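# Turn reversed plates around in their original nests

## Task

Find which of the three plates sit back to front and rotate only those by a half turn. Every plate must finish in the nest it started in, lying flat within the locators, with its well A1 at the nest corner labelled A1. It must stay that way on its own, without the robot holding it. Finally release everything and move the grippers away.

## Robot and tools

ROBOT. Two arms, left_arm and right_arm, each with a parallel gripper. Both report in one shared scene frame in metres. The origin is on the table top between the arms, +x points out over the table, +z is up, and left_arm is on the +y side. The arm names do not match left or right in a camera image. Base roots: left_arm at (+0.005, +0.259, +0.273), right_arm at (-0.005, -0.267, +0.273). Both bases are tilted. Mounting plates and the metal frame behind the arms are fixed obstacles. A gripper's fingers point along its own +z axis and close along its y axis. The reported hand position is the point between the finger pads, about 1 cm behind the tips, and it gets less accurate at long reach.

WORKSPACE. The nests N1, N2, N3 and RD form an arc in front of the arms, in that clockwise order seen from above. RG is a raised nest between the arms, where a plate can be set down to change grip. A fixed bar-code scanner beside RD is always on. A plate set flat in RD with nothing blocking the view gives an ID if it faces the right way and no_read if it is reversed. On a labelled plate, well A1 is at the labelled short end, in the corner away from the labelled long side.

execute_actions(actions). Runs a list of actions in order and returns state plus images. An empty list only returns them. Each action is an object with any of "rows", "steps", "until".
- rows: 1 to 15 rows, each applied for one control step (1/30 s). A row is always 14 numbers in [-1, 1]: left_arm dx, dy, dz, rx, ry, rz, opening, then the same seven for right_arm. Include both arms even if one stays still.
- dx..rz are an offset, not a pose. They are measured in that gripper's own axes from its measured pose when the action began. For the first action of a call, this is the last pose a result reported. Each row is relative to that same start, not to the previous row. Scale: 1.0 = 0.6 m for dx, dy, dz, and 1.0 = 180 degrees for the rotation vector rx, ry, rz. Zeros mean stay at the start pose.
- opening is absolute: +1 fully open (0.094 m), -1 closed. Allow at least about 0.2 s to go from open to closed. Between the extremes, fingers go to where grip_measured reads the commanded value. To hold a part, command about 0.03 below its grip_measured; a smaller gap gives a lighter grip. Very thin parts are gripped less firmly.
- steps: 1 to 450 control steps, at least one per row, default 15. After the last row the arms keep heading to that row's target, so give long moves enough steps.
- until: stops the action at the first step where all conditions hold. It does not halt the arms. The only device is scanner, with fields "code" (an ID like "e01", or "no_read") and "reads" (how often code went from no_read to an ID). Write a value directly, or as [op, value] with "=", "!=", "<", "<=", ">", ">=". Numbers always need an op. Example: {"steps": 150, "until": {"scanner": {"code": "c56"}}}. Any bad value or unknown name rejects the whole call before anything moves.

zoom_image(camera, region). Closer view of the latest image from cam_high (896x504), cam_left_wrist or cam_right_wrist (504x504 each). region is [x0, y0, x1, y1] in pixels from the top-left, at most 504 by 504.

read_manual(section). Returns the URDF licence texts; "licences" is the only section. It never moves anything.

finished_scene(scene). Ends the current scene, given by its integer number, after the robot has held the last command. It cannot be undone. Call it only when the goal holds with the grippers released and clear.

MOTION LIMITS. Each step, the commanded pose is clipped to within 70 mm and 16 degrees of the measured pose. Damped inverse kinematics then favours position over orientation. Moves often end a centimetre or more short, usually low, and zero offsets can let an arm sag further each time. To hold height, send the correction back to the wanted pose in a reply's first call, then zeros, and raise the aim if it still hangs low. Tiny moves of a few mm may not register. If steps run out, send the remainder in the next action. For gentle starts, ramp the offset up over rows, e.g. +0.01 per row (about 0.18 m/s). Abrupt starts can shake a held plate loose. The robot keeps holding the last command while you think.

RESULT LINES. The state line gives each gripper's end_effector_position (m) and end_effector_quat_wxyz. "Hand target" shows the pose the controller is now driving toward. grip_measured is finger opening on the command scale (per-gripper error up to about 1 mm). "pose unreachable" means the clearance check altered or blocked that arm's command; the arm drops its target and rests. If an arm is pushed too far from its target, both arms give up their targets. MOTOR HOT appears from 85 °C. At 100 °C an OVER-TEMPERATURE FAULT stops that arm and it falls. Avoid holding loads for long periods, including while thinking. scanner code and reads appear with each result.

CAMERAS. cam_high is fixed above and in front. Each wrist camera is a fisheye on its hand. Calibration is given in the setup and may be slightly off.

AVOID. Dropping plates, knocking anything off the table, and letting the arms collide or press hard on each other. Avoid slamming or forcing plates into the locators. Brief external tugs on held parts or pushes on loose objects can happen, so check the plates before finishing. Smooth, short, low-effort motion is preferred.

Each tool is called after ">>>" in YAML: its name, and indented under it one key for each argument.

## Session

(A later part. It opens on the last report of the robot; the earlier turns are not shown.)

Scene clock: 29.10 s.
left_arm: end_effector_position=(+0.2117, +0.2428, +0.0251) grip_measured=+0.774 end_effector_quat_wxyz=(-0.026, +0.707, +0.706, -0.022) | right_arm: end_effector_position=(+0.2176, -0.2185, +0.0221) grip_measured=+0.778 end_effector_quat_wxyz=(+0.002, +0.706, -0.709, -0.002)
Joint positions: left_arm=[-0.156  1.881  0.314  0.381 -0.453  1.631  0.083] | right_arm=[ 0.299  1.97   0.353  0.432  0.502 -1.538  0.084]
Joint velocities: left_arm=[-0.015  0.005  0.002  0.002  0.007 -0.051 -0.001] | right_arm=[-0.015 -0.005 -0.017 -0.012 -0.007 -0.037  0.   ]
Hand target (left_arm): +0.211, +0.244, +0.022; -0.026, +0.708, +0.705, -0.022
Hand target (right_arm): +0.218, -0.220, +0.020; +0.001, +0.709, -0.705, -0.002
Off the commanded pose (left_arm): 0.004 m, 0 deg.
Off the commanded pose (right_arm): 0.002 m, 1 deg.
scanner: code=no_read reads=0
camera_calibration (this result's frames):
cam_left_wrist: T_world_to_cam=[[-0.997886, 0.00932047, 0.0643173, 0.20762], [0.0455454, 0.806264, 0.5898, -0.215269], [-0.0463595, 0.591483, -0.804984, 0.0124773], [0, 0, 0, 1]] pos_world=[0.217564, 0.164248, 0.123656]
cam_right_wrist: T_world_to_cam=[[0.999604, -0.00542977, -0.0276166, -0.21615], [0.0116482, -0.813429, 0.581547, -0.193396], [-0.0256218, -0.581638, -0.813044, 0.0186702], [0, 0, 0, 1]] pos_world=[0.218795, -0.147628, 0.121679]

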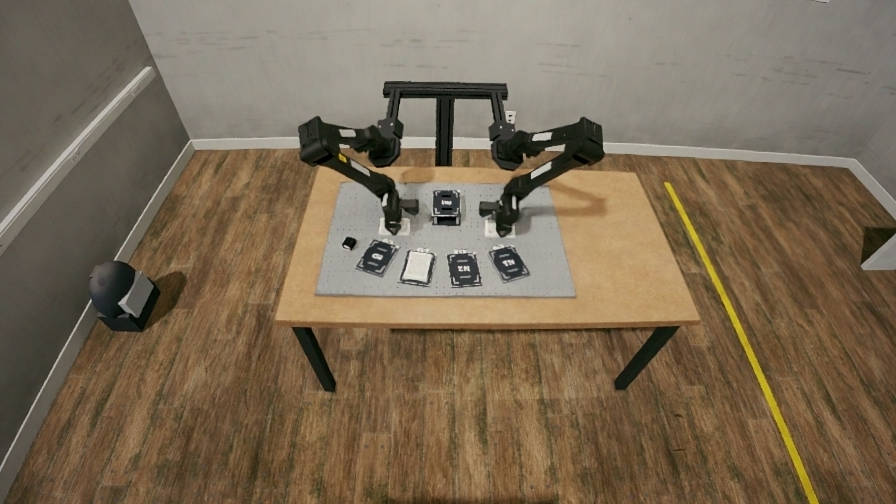

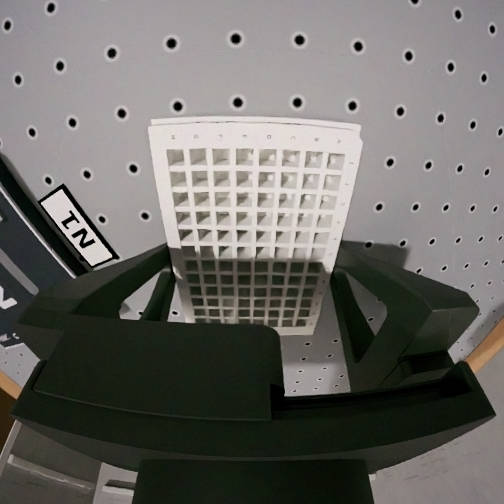

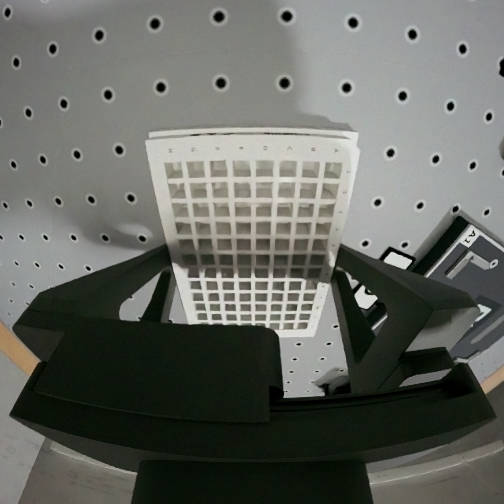

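>>> execute_actions:
  actions:
    - {"rows":[[0,0,0.005,0,0,0,0.74,0,0,0.015,0,0,0,0.74]],"steps":15}
    - {"rows":[[0,0,0,0,0,0,1,0,0,0,0,0,0,1]],"steps":12}
    - {"rows":[[0,0,-0.06,0,0,0,1,0,0,-0.06,0,0,0,1]],"steps":20}
    - {"rows":[[0,0,0,0,0,-0.5,1,0,0,0,0,0,0.5,1]],"steps":20}
    - {"rows":[[0,0,0,0,0,-0.5,1,0,0,0,0,0,0.5,1]],"steps":25}

Scene clock: 32.57 s.
left_arm: end_effector_position=(+0.2267, +0.2404, +0.0544) grip_measured=+1.000 end_effector_quat_wxyz=(-0.021, -0.239, +0.970, -0.040) | right_arm: end_effector_position=(+0.2466, -0.2137, +0.0591) grip_measured=+1.000 end_effector_quat_wxyz=(+0.061, +0.250, +0.965, +0.057)
Joint positions: left_arm=[-0.158  1.701  0.277  0.28  -0.358 -0.407  0.094] | right_arm=[0.338 1.818 0.281 0.507 0.441 0.496 0.094]
Joint velocities: left_arm=[ 0.005 -0.024 -0.012 -0.007 -0.081 -1.282  0.   ] | right_arm=[ 0.015 -0.005 -0.012 -0.022  0.037  1.399  0.   ]
Hand target (left_arm): +0.224, +0.242, +0.057; -0.021, -0.338, +0.940, -0.036
Hand target (right_arm): +0.237, -0.215, +0.059; +0.047, +0.346, +0.935, +0.056
Off the commanded pose (left_arm): 0.004 m, 25 deg; orientation clipped at the last step of the last action.
Off the commanded pose (right_arm): 0.010 m, 24 deg; orientation clipped at the last step of the last action.
scanner: code=no_read reads=0
camera_calibration (this result's frames):
cam_left_wrist: T_world_to_cam=[[0.457579, -0.886771, 0.065258, 0.106152], [-0.706303, -0.317909, 0.632511, 0.207075], [-0.540146, -0.335516, -0.771797, 0.371149], [0, 0, 0, 1]] pos_world=[0.298159, 0.28449, 0.148547]
cam_right_wrist: T_world_to_cam=[[-0.473078, -0.86615, -0.161186, -0.0569439], [-0.796447, 0.342229, 0.49855, 0.239807], [-0.376656, 0.364229, -0.851744, 0.343268], [0, 0, 0, 1]] pos_world=[0.293349, -0.256419, 0.163642]

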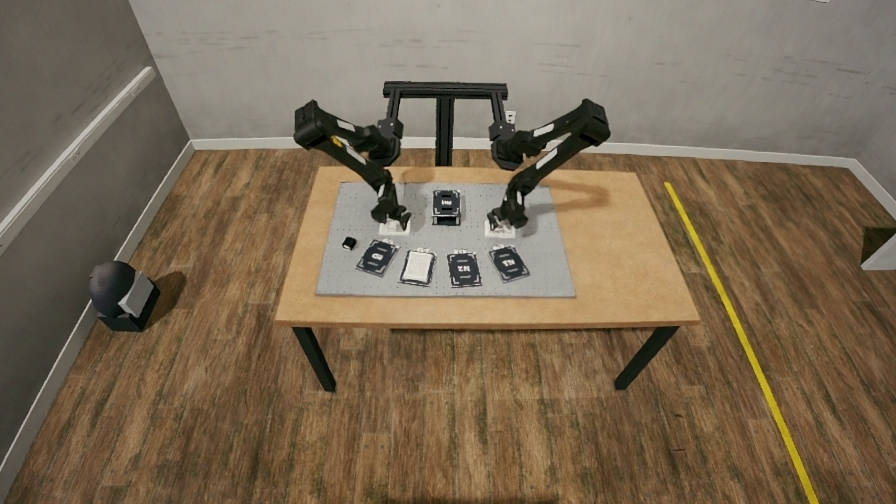

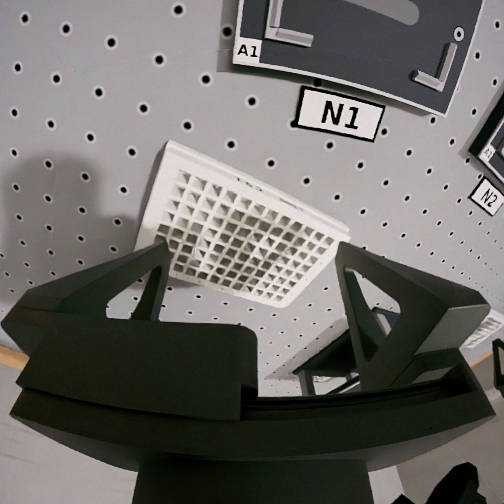

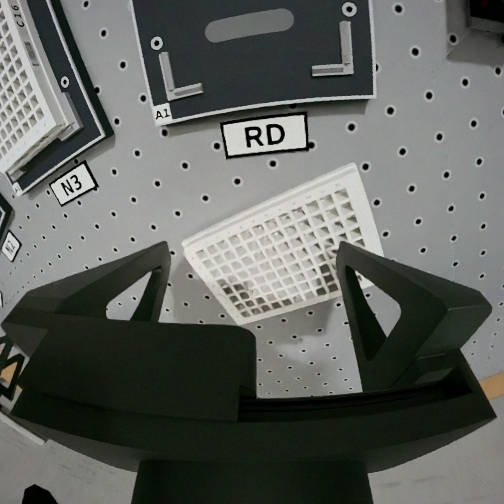

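>>> execute_actions:
  actions:
    - {"rows":[[0.018,0.019,0,-0.009,-0.029,-0.346,1,0.038,-0.031,0,0.056,0.002,0.338,1]],"steps":40}

Scene clock: 34.67 s.
left_arm: end_effector_position=(+0.2159, +0.2496, +0.0540) grip_measured=+1.000 end_effector_quat_wxyz=(+0.006, -0.711, +0.703, -0.004) | right_arm: end_effector_position=(+0.2141, -0.2198, +0.0519) grip_measured=+1.000 end_effector_quat_wxyz=(-0.004, +0.705, +0.709, -0.003)
Joint positions: left_arm=[-0.181  1.756  0.233  0.416 -0.456 -1.509  0.094] | right_arm=[0.355 1.838 0.311 0.308 0.52  1.656 0.094]
Joint velocities: left_arm=[ 0.005 -0.005  0.002  0.002 -0.007 -0.037  0.   ] | right_arm=[-0.005 -0.024 -0.002 -0.017  0.007 -0.022  0.   ]
Hand target (left_arm): +0.212, +0.246, +0.054; -0.001, +0.707, -0.707, +0.001
Hand target (right_arm): +0.218, -0.218, +0.054; -0.002, +0.708, +0.707, +0.000
Off the commanded pose (left_arm): 0.006 m, 1 deg.
Off the commanded pose (right_arm): 0.005 m, 1 deg.
scanner: code=no_read reads=0
camera_calibration (this result's frames):
cam_left_wrist: T_world_to_cam=[[0.999931, 0.00307011, 0.0113191, -0.217059], [-0.00411313, -0.812029, 0.583602, 0.176975], [0.0109832, -0.583609, -0.811961, 0.313241], [0, 0, 0, 1]] pos_world=[0.214331, 0.327185, 0.153513]
cam_right_wrist: T_world_to_cam=[[-0.999927, -0.00456353, -0.0111575, 0.215573], [-0.0102152, 0.812209, 0.583278, 0.150148], [0.00640043, 0.583349, -0.812196, 0.291187], [0, 0, 0, 1]] pos_world=[0.215227, -0.290832, 0.151328]

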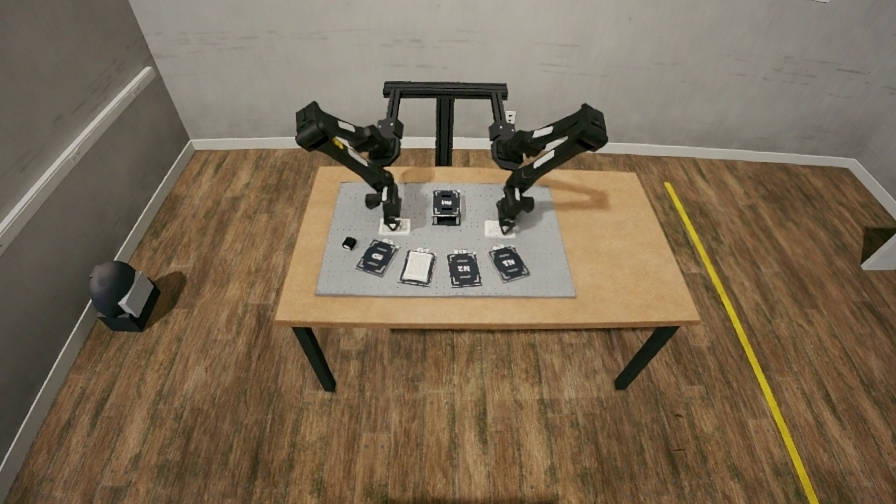

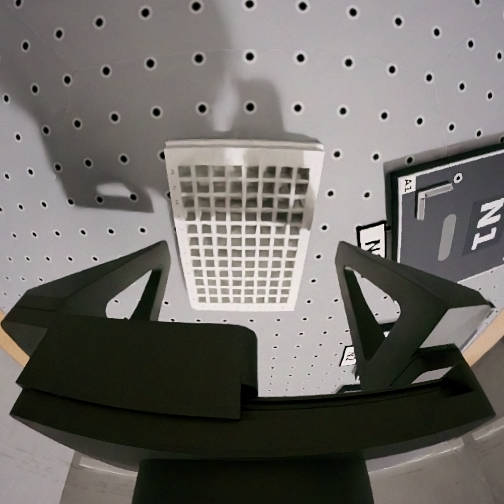

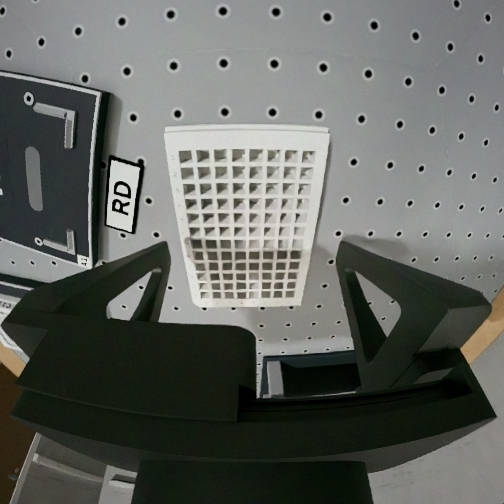

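>>> execute_actions:
  actions:
    - {"rows":[[0.014,0.011,0.027,0,0,0,1,0,0.008,0.025,0,0,0,1]],"steps":25}

Scene clock: 35.63 s.
left_arm: end_effector_position=(+0.2066, +0.2406, +0.0368) grip_measured=+1.000 end_effector_quat_wxyz=(+0.001, -0.709, +0.705, +0.001) | right_arm: end_effector_position=(+0.2187, -0.2192, +0.0380) grip_measured=+1.000 end_effector_quat_wxyz=(-0.004, +0.707, +0.707, -0.004)
Joint positions: left_arm=[-0.181  1.882  0.251  0.508 -0.456 -1.51   0.094] | right_arm=[0.328 1.895 0.338 0.349 0.513 1.633 0.094]
Joint velocities: left_arm=[ 0.005 -0.005 -0.012 -0.022  0.051  0.022  0.   ] | right_arm=[-0.005 -0.005 -0.002  0.007 -0.022 -0.051  0.   ]
Hand target (left_arm): +0.210, +0.241, +0.038; -0.006, +0.711, -0.703, +0.004
Hand target (right_arm): +0.218, -0.220, +0.037; -0.004, +0.705, +0.709, -0.003
Off the commanded pose (left_arm): 0.003 m, 1 deg.
Off the commanded pose (right_arm): 0.001 m, 0 deg.
scanner: code=no_read reads=0
camera_calibration (this result's frames):
cam_left_wrist: T_world_to_cam=[[0.999987, -0.00351786, -0.00373293, -0.205396], [-0.000672812, -0.811431, 0.584448, 0.178774], [-0.00508502, -0.584437, -0.811423, 0.297577], [0, 0, 0, 1]] pos_world=[0.207027, 0.318255, 0.136211]
cam_right_wrist: T_world_to_cam=[[-0.99995, 0.000452477, -0.00996859, 0.221042], [-0.00542211, 0.814, 0.580839, 0.157277], [0.00837725, 0.580865, -0.813957, 0.278656], [0, 0, 0, 1]] pos_world=[0.219549, -0.289985, 0.137664]

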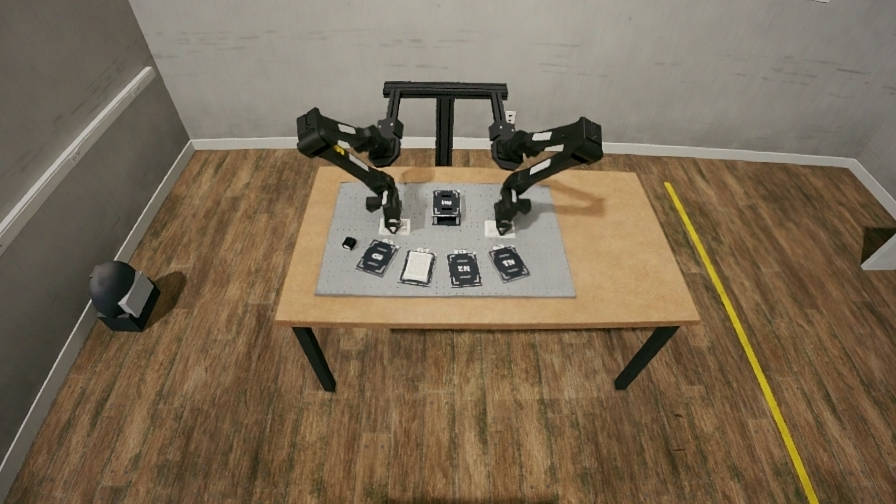

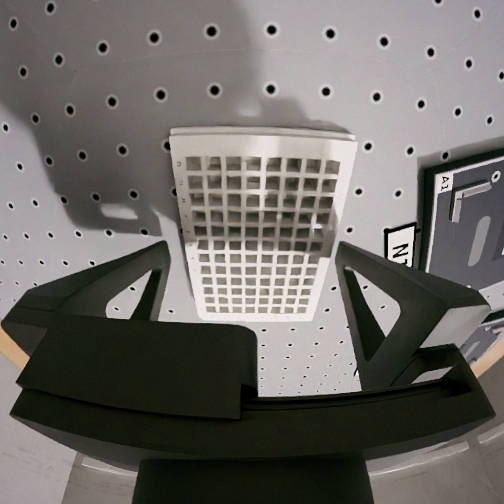

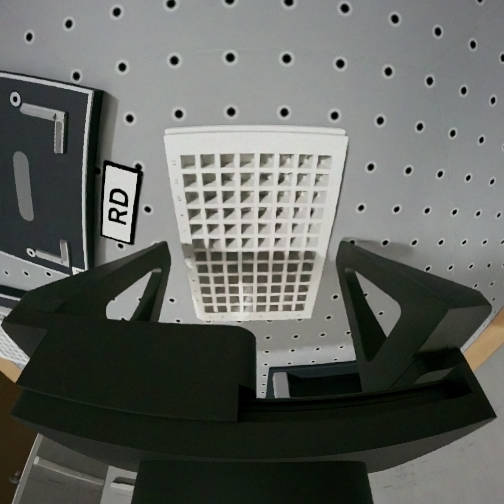

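>>> execute_actions:
  actions:
    - {"rows":[[0,-0.009,0.0,0,0,0,1,0,0,0.02,0,0,0,1]],"steps":15}
    - {"rows":[[0,-0.002,0.035,0,0,0,1,0,0,0.025,0,0,0,1]],"steps":25}

Scene clock: 37.27 s.
left_arm: end_effector_position=(+0.2122, +0.2377, +0.0221) grip_measured=+1.000 end_effector_quat_wxyz=(+0.001, -0.706, +0.708, -0.002) | right_arm: end_effector_position=(+0.2201, -0.2175, +0.0217) grip_measured=+1.000 end_effector_quat_wxyz=(+0.002, +0.711, +0.703, +0.001)
Joint positions: left_arm=[-0.162  1.945  0.285  0.549 -0.444 -1.482  0.094] | right_arm=[0.303 1.974 0.355 0.444 0.505 1.609 0.094]
Joint velocities: left_arm=[-0.015 -0.005  0.027 -0.007  0.022  0.007  0.   ] | right_arm=[ 0.005 -0.024 -0.007 -0.007  0.007 -0.095  0.   ]
Hand target (left_arm): +0.212, +0.240, +0.014; +0.000, +0.709, -0.706, -0.002
Hand target (right_arm): +0.217, -0.219, +0.013; -0.003, +0.708, +0.706, -0.006
Off the commanded pose (left_arm): 0.009 m, 1 deg.
Off the commanded pose (right_arm): 0.009 m, 1 deg.
scanner: code=no_read reads=0
camera_calibration (this result's frames):
cam_left_wrist: T_world_to_cam=[[0.999937, -0.0111822, -0.000175504, -0.209304], [-0.00894203, -0.808847, 0.587951, 0.186107], [-0.00671652, -0.587912, -0.808897, 0.285065], [0, 0, 0, 1]] pos_world=[0.21287, 0.315785, 0.121129]
cam_right_wrist: T_world_to_cam=[[-0.999581, 0.0128484, -0.0259435, 0.225289], [-0.00458312, 0.814598, 0.580008, 0.165316], [0.0285857, 0.579884, -0.814197, 0.25971], [0, 0, 0, 1]] pos_world=[0.218528, -0.288163, 0.121416]

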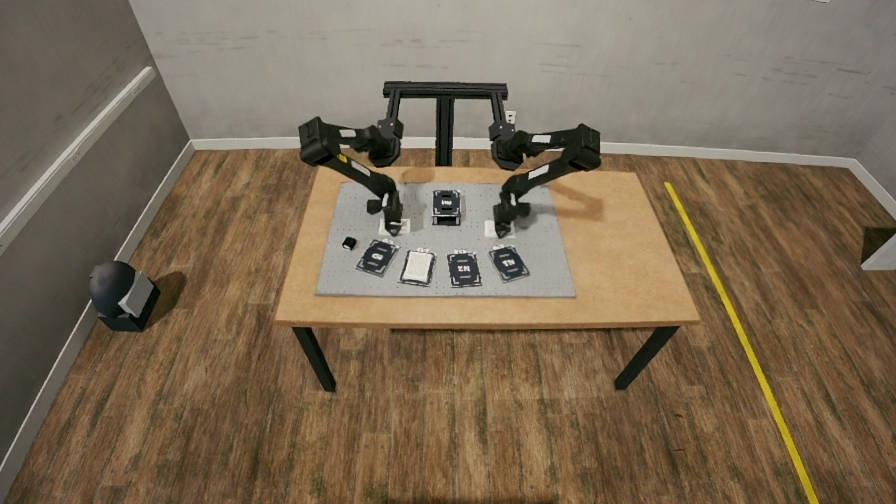

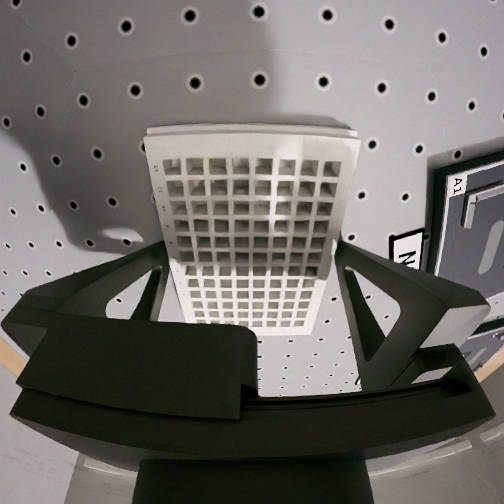

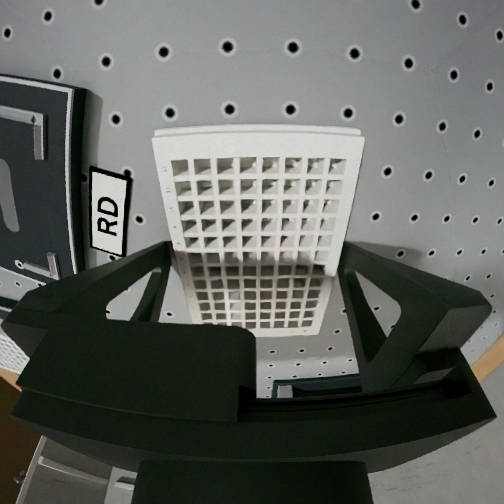

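>>> execute_actions:
  actions:
    - {"rows":[[0,0,0,0,0,0,0.74,0,0,0,0,0,0,0.74]],"steps":15}
    - {"rows":[[0,0,-0.02,0,0,0,0.74,0,0,-0.02,0,0,0,0.74],[0,0,-0.04,0,0,0,0.74,0,0,-0.04,0,0,0,0.74],[0,0,-0.06,0,0,0,0.74,0,0,-0.06,0,0,0,0.74],[0,0,-0.08,0,0,0,0.74,0,0,-0.08,0,0,0,0.74],[0,0,-0.1,0,0,0,0.74,0,0,-0.1,0,0,0,0.74],[0,0,-0.12,0,0,0,0.74,0,0,-0.12,0,0,0,0.74],[0,0,-0.12,0,0,0,0.74,0,0,-0.14,0,0,0,0.74],[0,0,-0.12,0,0,0,0.74,0,0,-0.16,0,0,0,0.74],[0,0,-0.12,0,0,0,0.74,0,0,-0.18,0,0,0,0.74],[0,0,-0.12,0,0,0.379,0.74,0,0,-0.2,0,0,-0.535,0.74]],"steps":60}

Scene clock: 40.33 s.
left_arm: end_effector_position=(+0.2085, +0.2368, +0.0931) grip_measured=+0.773 end_effector_quat_wxyz=(-0.000, -0.187, +0.982, -0.000) | right_arm: end_effector_position=(+0.2167, -0.2138, +0.1446) grip_measured=+0.774 end_effector_quat_wxyz=(-0.002, -0.047, +0.999, +0.001)
Joint positions: left_arm=[-0.324  1.565  0.202  0.172 -0.511 -0.459  0.083] | right_arm=[ 0.602  1.407  0.291 -0.246  0.591  0.275  0.083]
Joint velocities: left_arm=[ 0.005 -0.005  0.007 -0.002 -0.022  0.037 -0.001] | right_arm=[-0.005 -0.005 -0.002  0.017 -0.007  0.022  0.   ]
Hand target (left_arm): +0.210, +0.239, +0.095; +0.001, -0.186, +0.982, -0.001
Hand target (right_arm): +0.222, -0.214, +0.145; +0.001, -0.047, +0.999, +0.003
Off the commanded pose (left_arm): 0.003 m, 0 deg.
Off the commanded pose (right_arm): 0.006 m, 1 deg.
scanner: code=no_read reads=0
camera_calibration (this result's frames):
cam_left_wrist: T_world_to_cam=[[0.360344, -0.932816, -0.00267649, 0.146236], [-0.754665, -0.293209, 0.586949, 0.177101], [-0.5483, -0.209484, -0.809619, 0.365318], [0, 0, 0, 1]] pos_world=[0.281261, 0.264867, 0.192211]
cam_right_wrist: T_world_to_cam=[[0.0916689, -0.995525, -0.022943, -0.227523], [-0.806059, -0.0877116, 0.585299, 0.0710342], [-0.584693, -0.0351604, -0.810493, 0.358587], [0, 0, 0, 1]] pos_world=[0.287778, -0.207667, 0.243836]

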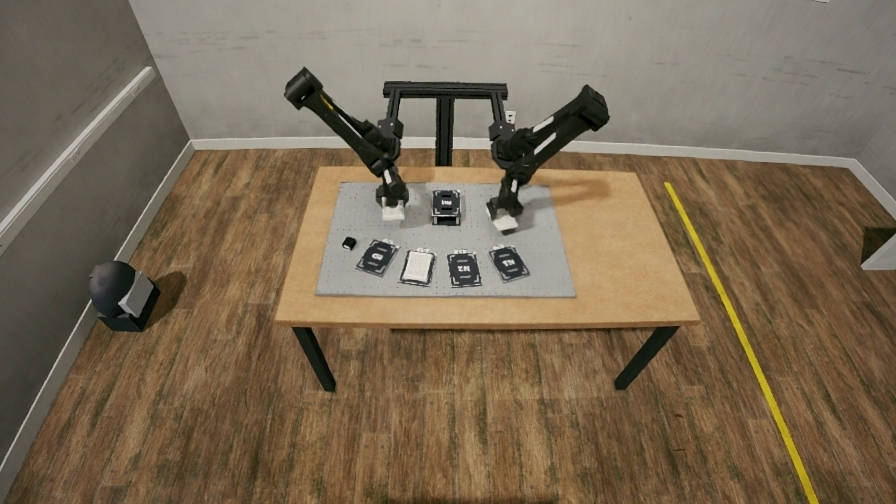

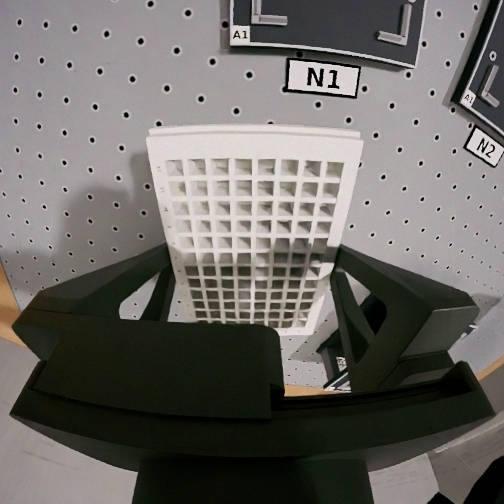

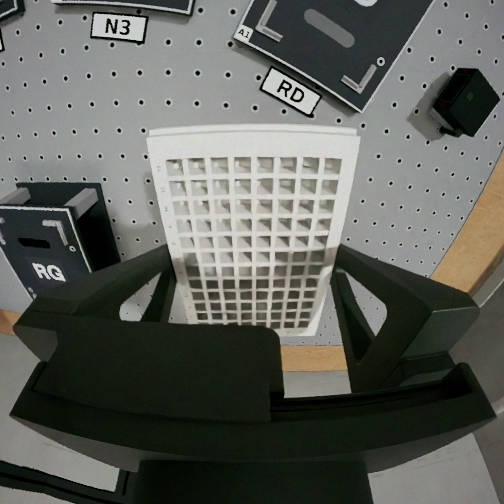

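>>> execute_actions:
  actions:
    - {"rows":[[-0.02,-0.006,0,0,0,0,0.74,-0.04,0.01,0,0,0,0,0.74],[-0.04,-0.011,0,0,0,0,0.74,-0.08,0.02,0,0,0,0,0.74],[-0.06,-0.017,0,0,0,0,0.74,-0.12,0.04,0,0,0,0,0.74],[-0.08,-0.022,0,0,0,0,0.74,-0.16,0.06,0,0,0,0,0.74],[-0.1,-0.028,0,0,0,0,0.74,-0.2,0.08,0,0,0,0,0.74],[-0.12,-0.033,0,0,0,0,0.74,-0.24,0.11,0,0,0,0,0.74],[-0.14,-0.04,0,0,0,0,0.74,-0.28,0.14,0,0,0,0,0.74],[-0.16,-0.044,0,0,0,0,0.74,-0.31,0.17,0,0,0,0,0.74],[-0.18,-0.05,0,0,0,0,0.74,-0.34,0.2,0,0,0,0,0.74],[-0.2,-0.055,0,0,0,0,0.74,-0.36,0.24,0,0,0,0,0.74],[-0.22,-0.06,0,0,0,0,0.74,-0.38,0.28,0.02,0,0,0,0.74],[-0.24,-0.066,0,0,0,0,0.74,-0.4,0.32,0.04,0,0,0,0.74],[-0.26,-0.07,0.01,0,0,0,0.74,-0.41,0.36,0.06,0,0,0,0.74],[-0.29,-0.078,0.02,0,0,0,0.74,-0.42,0.4,0.09,0,0,0,0.74],[-0.312,-0.084,0.045,0,0,0,0.74,-0.431,0.436,0.12,0,0,0,0.74]],"steps":55}

Scene clock: 43.03 s.
left_arm: end_effector_position=(+0.4034, +0.2586, +0.0698) grip_measured=+0.773 end_effector_quat_wxyz=(+0.005, -0.193, +0.981, -0.000) | right_arm: end_effector_position=(+0.4338, +0.0666, +0.0563) grip_measured=+0.774 end_effector_quat_wxyz=(-0.016, -0.058, +0.998, -0.001)
Joint positions: left_arm=[-0.206  1.623  0.708 -0.208 -0.465 -0.343  0.083] | right_arm=[ 0.788  2.289  1.369 -0.598  0.607  0.492  0.083]
Joint velocities: left_arm=[-0.015  0.005  0.002  0.007  0.022 -0.022 -0.   ] | right_arm=[ 0.005  0.024  0.007 -0.002 -0.066  0.081  0.001]
Hand target (left_arm): +0.401, +0.259, +0.069; -0.001, -0.187, +0.982, -0.000
Hand target (right_arm): +0.448, +0.070, +0.068; -0.005, -0.046, +0.999, +0.003
Off the commanded pose (left_arm): 0.004 m, 1 deg.
Off the commanded pose (right_arm): 0.022 m, 2 deg.
scanner: code=no_read reads=0
camera_calibration (this result's frames):
cam_left_wrist: T_world_to_cam=[[0.371158, -0.92857, -0.000517694, 0.0906663], [-0.757132, -0.302956, 0.578765, 0.348284], [-0.53758, -0.214421, -0.815495, 0.45524], [0, 0, 0, 1]] pos_world=[0.474774, 0.287318, 0.169718]
cam_right_wrist: T_world_to_cam=[[0.114062, -0.993242, -0.0214653, 0.0198227], [-0.788203, -0.103626, 0.606628, 0.314478], [-0.604753, -0.0522742, -0.794696, 0.432752], [0, 0, 0, 1]] pos_world=[0.507319, 0.0748985, 0.15356]

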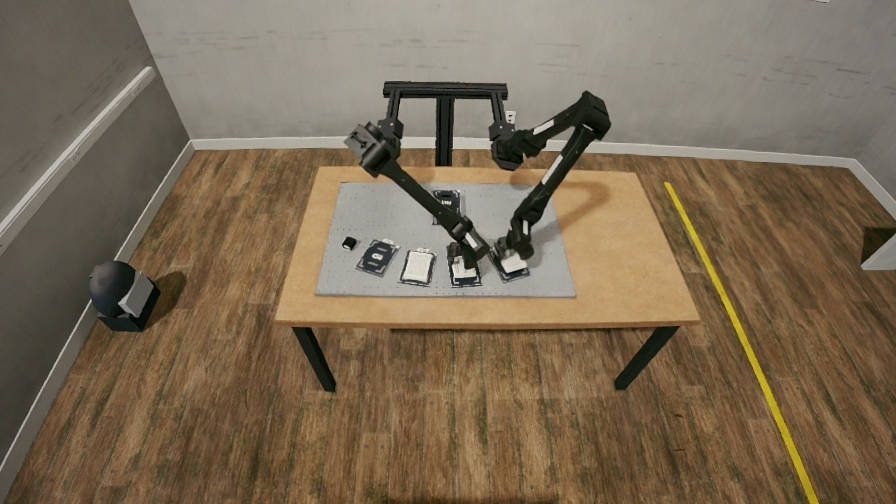

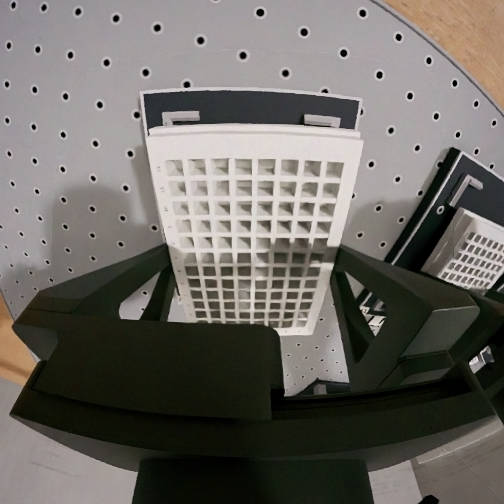

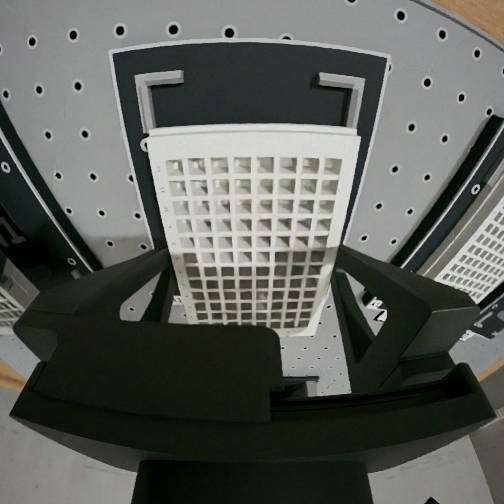

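>>> execute_actions:
  actions:
    - {"rows":[[0,0.002,0.03,0,0,0.005,0.74,-0.032,0.002,-0.008,0,-0.01,0.005,0.74]],"steps":30}

Scene clock: 47.37 s.
left_arm: end_effector_position=(+0.3967, +0.2565, +0.0532) grip_measured=+0.773 end_effector_quat_wxyz=(-0.003, -0.182, +0.983, +0.000) | right_arm: end_effector_position=(+0.4374, +0.0661, +0.0570) grip_measured=+0.774 end_effector_quat_wxyz=(-0.011, -0.057, +0.998, -0.005)
Joint positions: left_arm=[-0.191  1.672  0.71  -0.172 -0.458 -0.313  0.083] | right_arm=[ 0.788  2.289  1.374 -0.598  0.618  0.492  0.083]
Joint velocities: left_arm=[-0.024 -0.015  0.002 -0.002  0.007  0.007  0.001] | right_arm=[-0.015 -0.005  0.002 -0.012 -0.066  0.007  0.001]
Hand target (left_arm): +0.403, +0.260, +0.052; +0.005, -0.185, +0.983, -0.000
Hand target (right_arm): +0.453, +0.069, +0.061; +0.000, -0.050, +0.999, -0.001
Off the commanded pose (left_arm): 0.007 m, 1 deg.
Off the commanded pose (right_arm): 0.016 m, 2 deg.
scanner: code=no_read reads=0
camera_calibration (this result's frames):
cam_left_wrist: T_world_to_cam=[[0.349859, -0.936788, -0.0051392, 0.10201], [-0.754373, -0.284977, 0.591362, 0.345795], [-0.555445, -0.203016, -0.80639, 0.441371], [0, 0, 0, 1]] pos_world=[0.470327, 0.28371, 0.151951]
cam_right_wrist: T_world_to_cam=[[0.111633, -0.993652, -0.0139091, 0.0195867], [-0.794162, -0.0976172, 0.599814, 0.31937], [-0.597364, -0.055913, -0.800018, 0.432823], [0, 0, 0, 1]] pos_world=[0.509998, 0.0748387, 0.154977]

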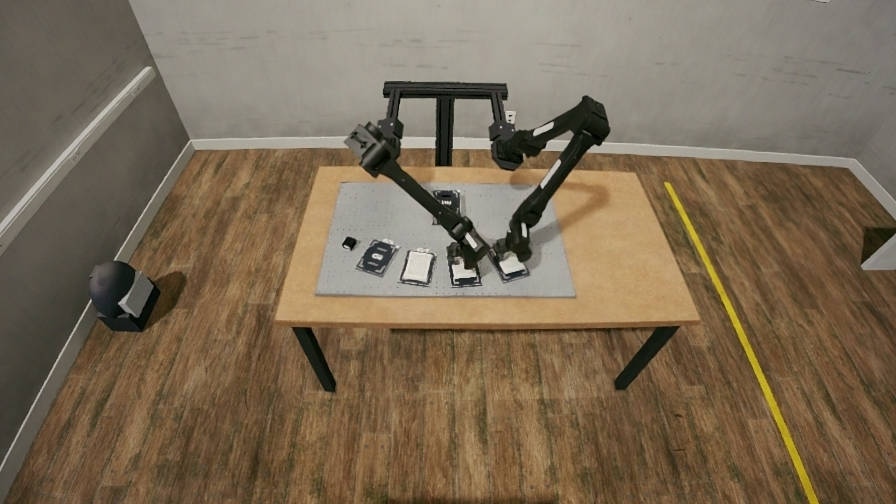

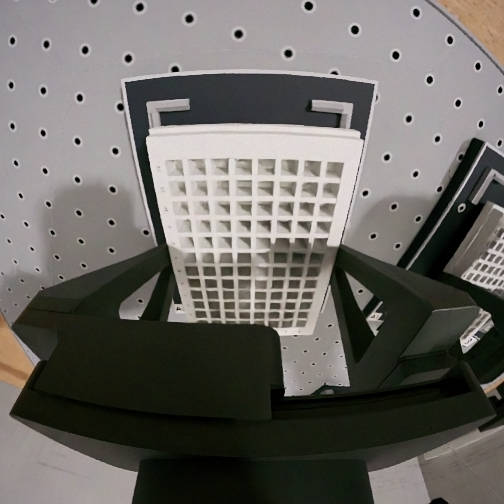

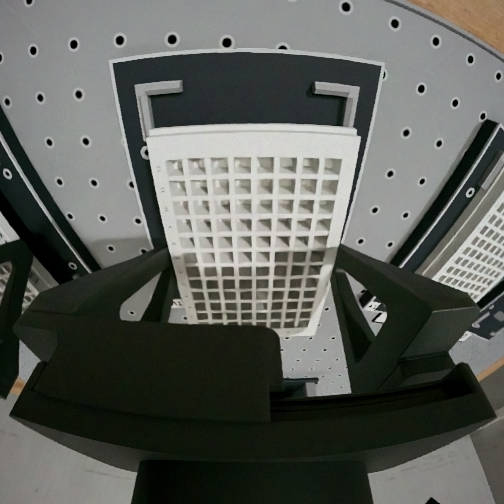

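>>> execute_actions:
  actions:
    - {"rows":[[-0.02,0.007,0.01,0,-0.004,0,0.74,-0.045,0.009,-0.006,0,-0.008,0.004,0.74]],"steps":30}

Scene clock: 48.63 s.
left_arm: end_effector_position=(+0.4005, +0.2628, +0.0509) grip_measured=+0.773 end_effector_quat_wxyz=(-0.002, -0.180, +0.984, +0.002) | right_arm: end_effector_position=(+0.4584, +0.0739, +0.0625) grip_measured=+0.774 end_effector_quat_wxyz=(+0.002, -0.048, +0.999, -0.001)
Joint positions: left_arm=[-0.175  1.672  0.719 -0.172 -0.455 -0.293  0.083] | right_arm=[ 0.788  2.296  1.424 -0.609  0.625  0.492  0.083]
Joint velocities: left_arm=[-0.015 -0.005  0.007  0.012 -0.022  0.022 -0.   ] | right_arm=[-0.005  0.005 -0.007 -0.012 -0.051 -0.022  0.   ]
Hand target (left_arm): +0.406, +0.265, +0.047; +0.003, -0.182, +0.983, +0.002
Hand target (right_arm): +0.464, +0.074, +0.060; +0.002, -0.050, +0.999, -0.004
Off the commanded pose (left_arm): 0.007 m, 1 deg.
Off the commanded pose (right_arm): 0.006 m, 0 deg.
scanner: code=no_read reads=0
camera_calibration (this result's frames):
cam_left_wrist: T_world_to_cam=[[0.34626, -0.938103, -0.00821726, 0.108546], [-0.756099, -0.284245, 0.589507, 0.352459], [-0.555354, -0.197909, -0.807721, 0.441617], [0, 0, 0, 1]] pos_world=[0.474162, 0.289412, 0.149819]
cam_right_wrist: T_world_to_cam=[[0.0935932, -0.995422, -0.0193509, 0.0337454], [-0.811172, -0.0875098, 0.578224, 0.34192], [-0.57727, -0.0384209, -0.815649, 0.44063], [0, 0, 0, 1]] pos_world=[0.52856, 0.0804416, 0.162346]

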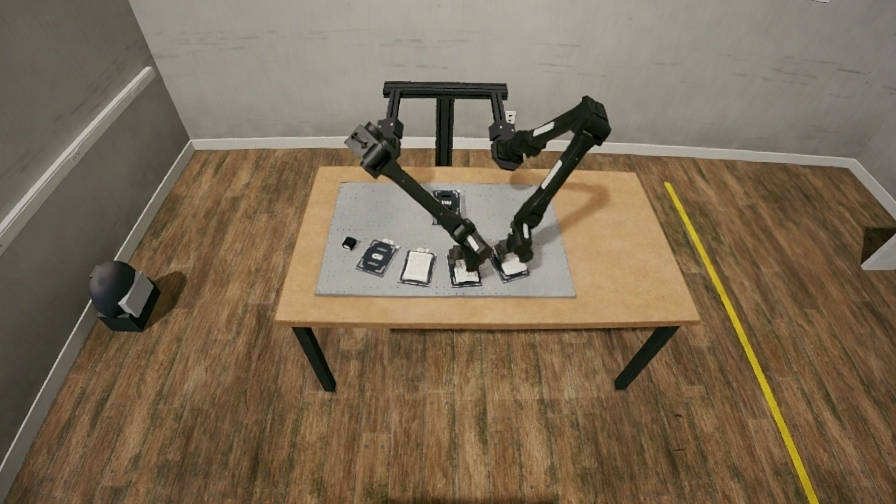

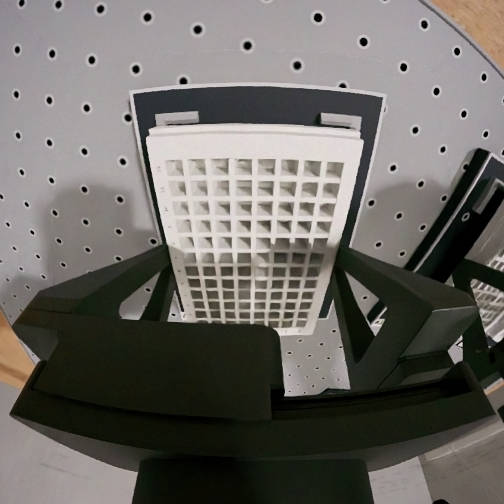

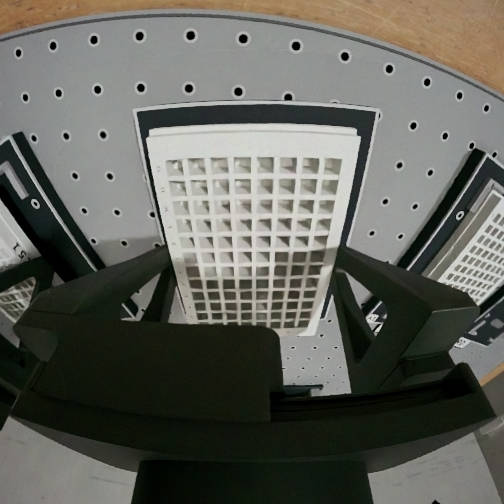

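>>> execute_actions:
  actions:
    - {"rows":[[-0.005,-0.004,0.014,0,0,0,0.74,0.008,-0.004,0.016,0,0,0,0.74]],"steps":25}

Scene clock: 51.73 s.
left_arm: end_effector_position=(+0.3971, +0.2598, +0.0451) grip_measured=+0.773 end_effector_quat_wxyz=(-0.009, -0.176, +0.984, +0.003) | right_arm: end_effector_position=(+0.4529, +0.0729, +0.0593) grip_measured=+0.774 end_effector_quat_wxyz=(+0.003, -0.047, +0.999, -0.001)
Joint positions: left_arm=[-0.175  1.694  0.724 -0.172 -0.455 -0.293  0.083] | right_arm=[ 0.788  2.297  1.406 -0.59   0.625  0.492  0.083]
Joint velocities: left_arm=[-0.005 -0.015 -0.022  0.012 -0.081  0.022  0.   ] | right_arm=[-0.005 -0.015 -0.022 -0.017 -0.022 -0.037 -0.   ]
Hand target (left_arm): +0.404, +0.262, +0.043; -0.002, -0.180, +0.984, +0.002
Hand target (right_arm): +0.454, +0.071, +0.053; +0.002, -0.048, +0.999, -0.001
Off the commanded pose (left_arm): 0.008 m, 1 deg.
Off the commanded pose (right_arm): 0.007 m, 0 deg.
scanner: code=no_read reads=0
camera_calibration (this result's frames):
cam_left_wrist: T_world_to_cam=[[0.339552, -0.940508, -0.0121817, 0.110273], [-0.749506, -0.278374, 0.600624, 0.347778], [-0.568283, -0.194813, -0.799439, 0.438367], [0, 0, 0, 1]] pos_world=[0.472335, 0.285925, 0.142907]
cam_right_wrist: T_world_to_cam=[[0.0927293, -0.995492, -0.0199403, 0.0336966], [-0.811845, -0.087187, 0.577326, 0.339538], [-0.576462, -0.0373466, -0.81627, 0.434397], [0, 0, 0, 1]] pos_world=[0.522941, 0.0793712, 0.159233]

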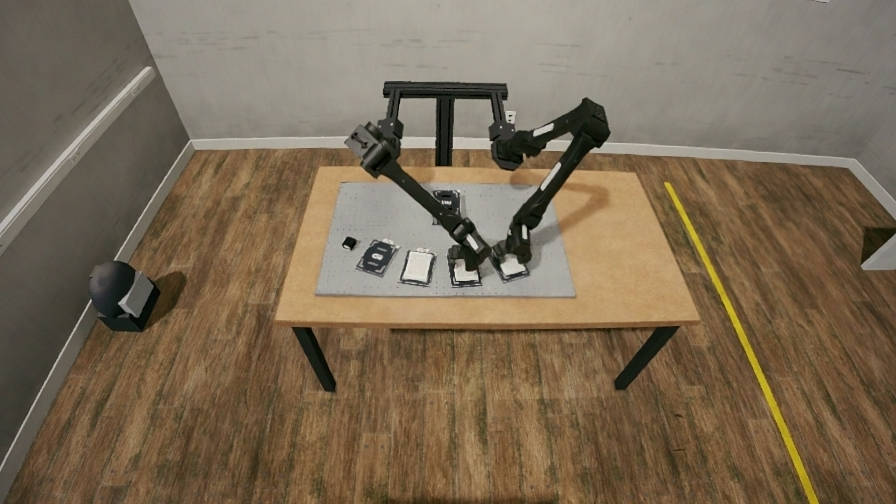

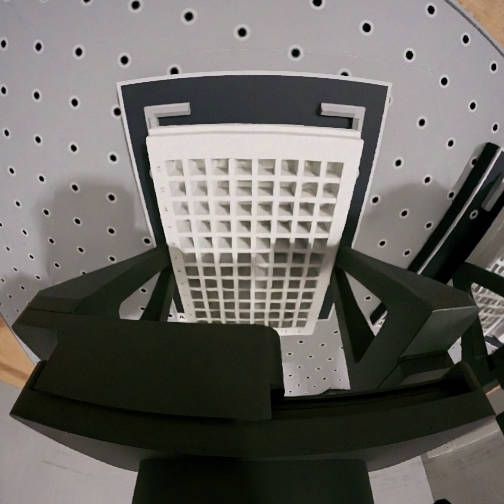

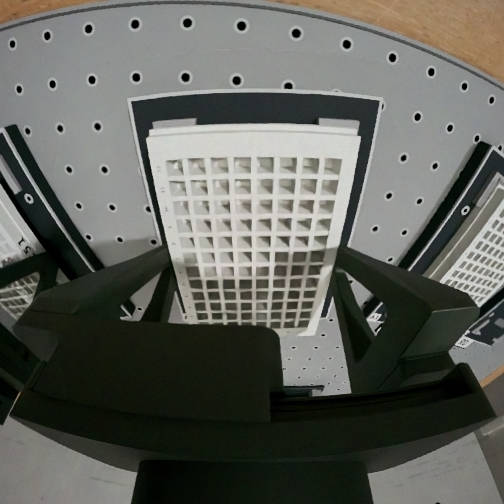

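>>> execute_actions:
  actions:
    - {"rows":[[-0.02,0,0.004,0,-0.004,-0.005,0.74,0.0,-0.004,0.022,0,0,0,0.74]],"steps":25}

Scene clock: 52.77 s.
left_arm: end_effector_position=(+0.4056, +0.2607, +0.0458) grip_measured=+0.773 end_effector_quat_wxyz=(-0.003, -0.180, +0.984, +0.002) | right_arm: end_effector_position=(+0.4549, +0.0729, +0.0555) grip_measured=+0.774 end_effector_quat_wxyz=(+0.006, -0.044, +0.999, +0.001)
Joint positions: left_arm=[-0.175  1.694  0.738 -0.172 -0.455 -0.293  0.083] | right_arm=[ 0.782  2.301  1.406 -0.571  0.625  0.485  0.083]
Joint velocities: left_arm=[ 0.005 -0.005  0.002 -0.017  0.037 -0.037  0.   ] | right_arm=[ 0.005 -0.015  0.022 -0.002 -0.051 -0.037 -0.   ]
Hand target (left_arm): +0.408, +0.264, +0.043; -0.003, -0.184, +0.983, +0.004
Hand target (right_arm): +0.453, +0.070, +0.046; +0.003, -0.047, +0.999, -0.001
Off the commanded pose (left_arm): 0.005 m, 1 deg.
Off the commanded pose (right_arm): 0.010 m, 1 deg.
scanner: code=no_read reads=0
camera_calibration (this result's frames):
cam_left_wrist: T_world_to_cam=[[0.345465, -0.938391, -0.00869441, 0.105185], [-0.755325, -0.283544, 0.590836, 0.358143], [-0.556901, -0.197546, -0.806745, 0.440389], [0, 0, 0, 1]] pos_world=[0.479429, 0.287251, 0.144592]
cam_right_wrist: T_world_to_cam=[[0.0872877, -0.995914, -0.0231575, 0.0361297], [-0.816197, -0.0848254, 0.571514, 0.345519], [-0.571143, -0.030985, -0.820266, 0.429789], [0, 0, 0, 1]] pos_world=[0.524328, 0.0786079, 0.155909]

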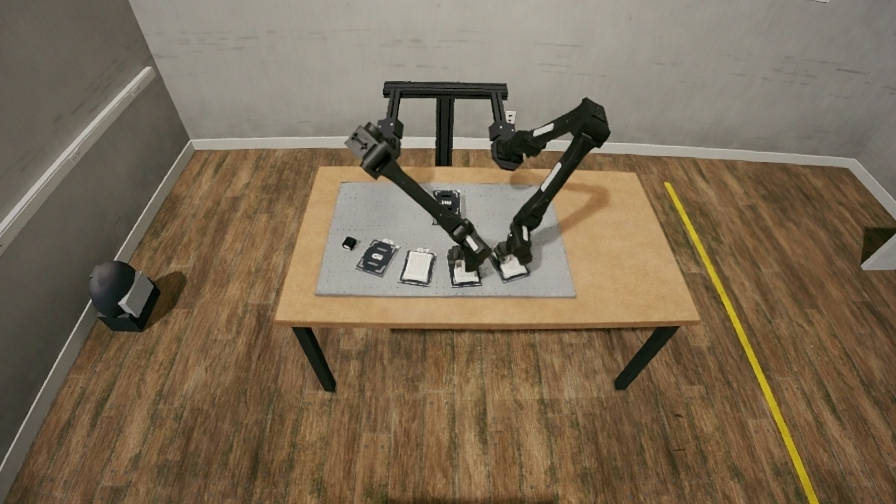

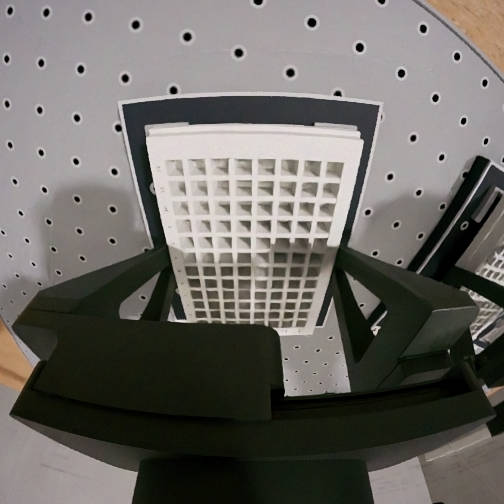

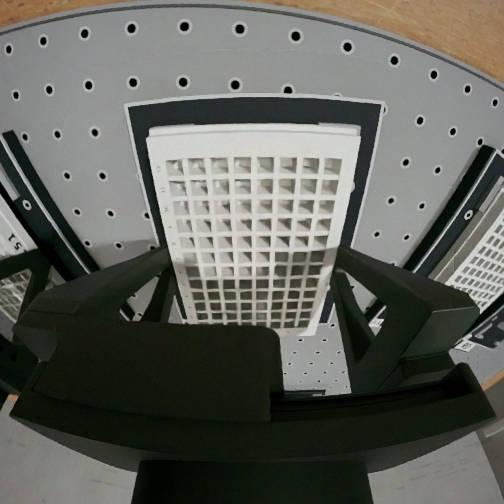

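>>> execute_actions:
  actions:
    - {"rows":[[-0.003,0.004,0.014,0,0,0,0.74,0.009,-0.002,0.016,0,0,0,0.74]],"steps":25}

Scene clock: 53.80 s.
left_arm: end_effector_position=(+0.4021, +0.2607, +0.0412) grip_measured=+0.773 end_effector_quat_wxyz=(-0.008, -0.177, +0.984, +0.002) | right_arm: end_effector_position=(+0.4508, +0.0723, +0.0530) grip_measured=+0.774 end_effector_quat_wxyz=(+0.007, -0.043, +0.999, +0.002)
Joint positions: left_arm=[-0.169  1.706  0.738 -0.167 -0.452 -0.287  0.083] | right_arm=[ 0.782  2.301  1.391 -0.553  0.625  0.485  0.083]
Joint velocities: left_arm=[-0.005 -0.015  0.002 -0.007 -0.007 -0.051  0.001] | right_arm=[-0.005 -0.005  0.007  0.002  0.022 -0.022  0.   ]
Hand target (left_arm): +0.406, +0.263, +0.037; -0.003, -0.180, +0.984, +0.002
Hand target (right_arm): +0.450, +0.071, +0.046; +0.006, -0.044, +0.999, +0.001
Off the commanded pose (left_arm): 0.006 m, 1 deg.
Off the commanded pose (right_arm): 0.007 m, 0 deg.
scanner: code=no_read reads=0
camera_calibration (this result's frames):
cam_left_wrist: T_world_to_cam=[[0.341409, -0.939856, -0.0105222, 0.108448], [-0.750834, -0.279445, 0.598464, 0.355052], [-0.565411, -0.19642, -0.80108, 0.437677], [0, 0, 0, 1]] pos_world=[0.477027, 0.287111, 0.13927]
cam_right_wrist: T_world_to_cam=[[0.0851395, -0.996065, -0.0246326, 0.0368593], [-0.817863, -0.0839851, 0.569252, 0.344283], [-0.56908, -0.0283197, -0.821794, 0.424342], [0, 0, 0, 1]] pos_world=[0.519922, 0.0776461, 0.153646]

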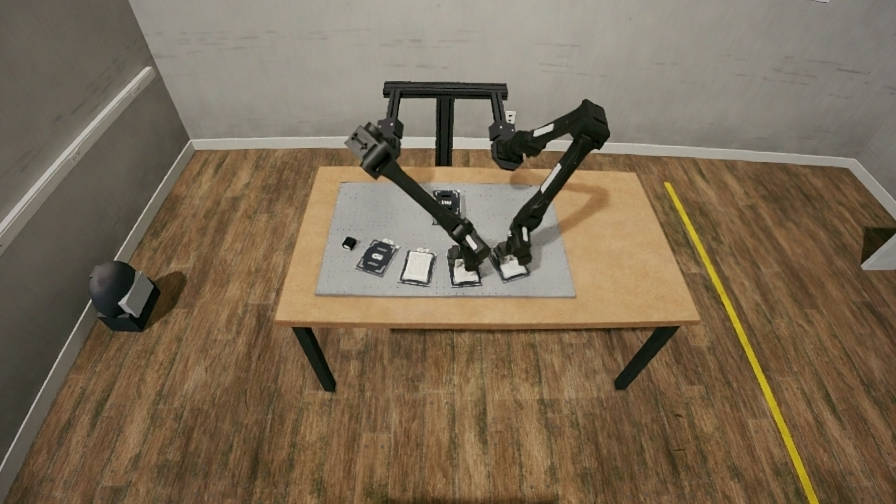

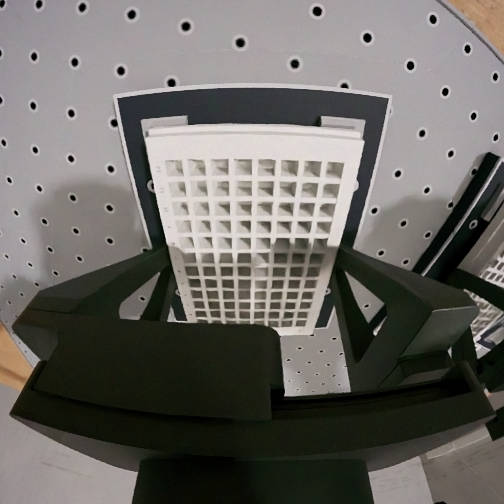

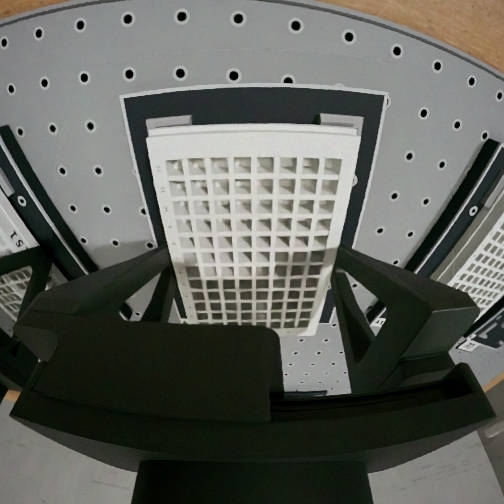

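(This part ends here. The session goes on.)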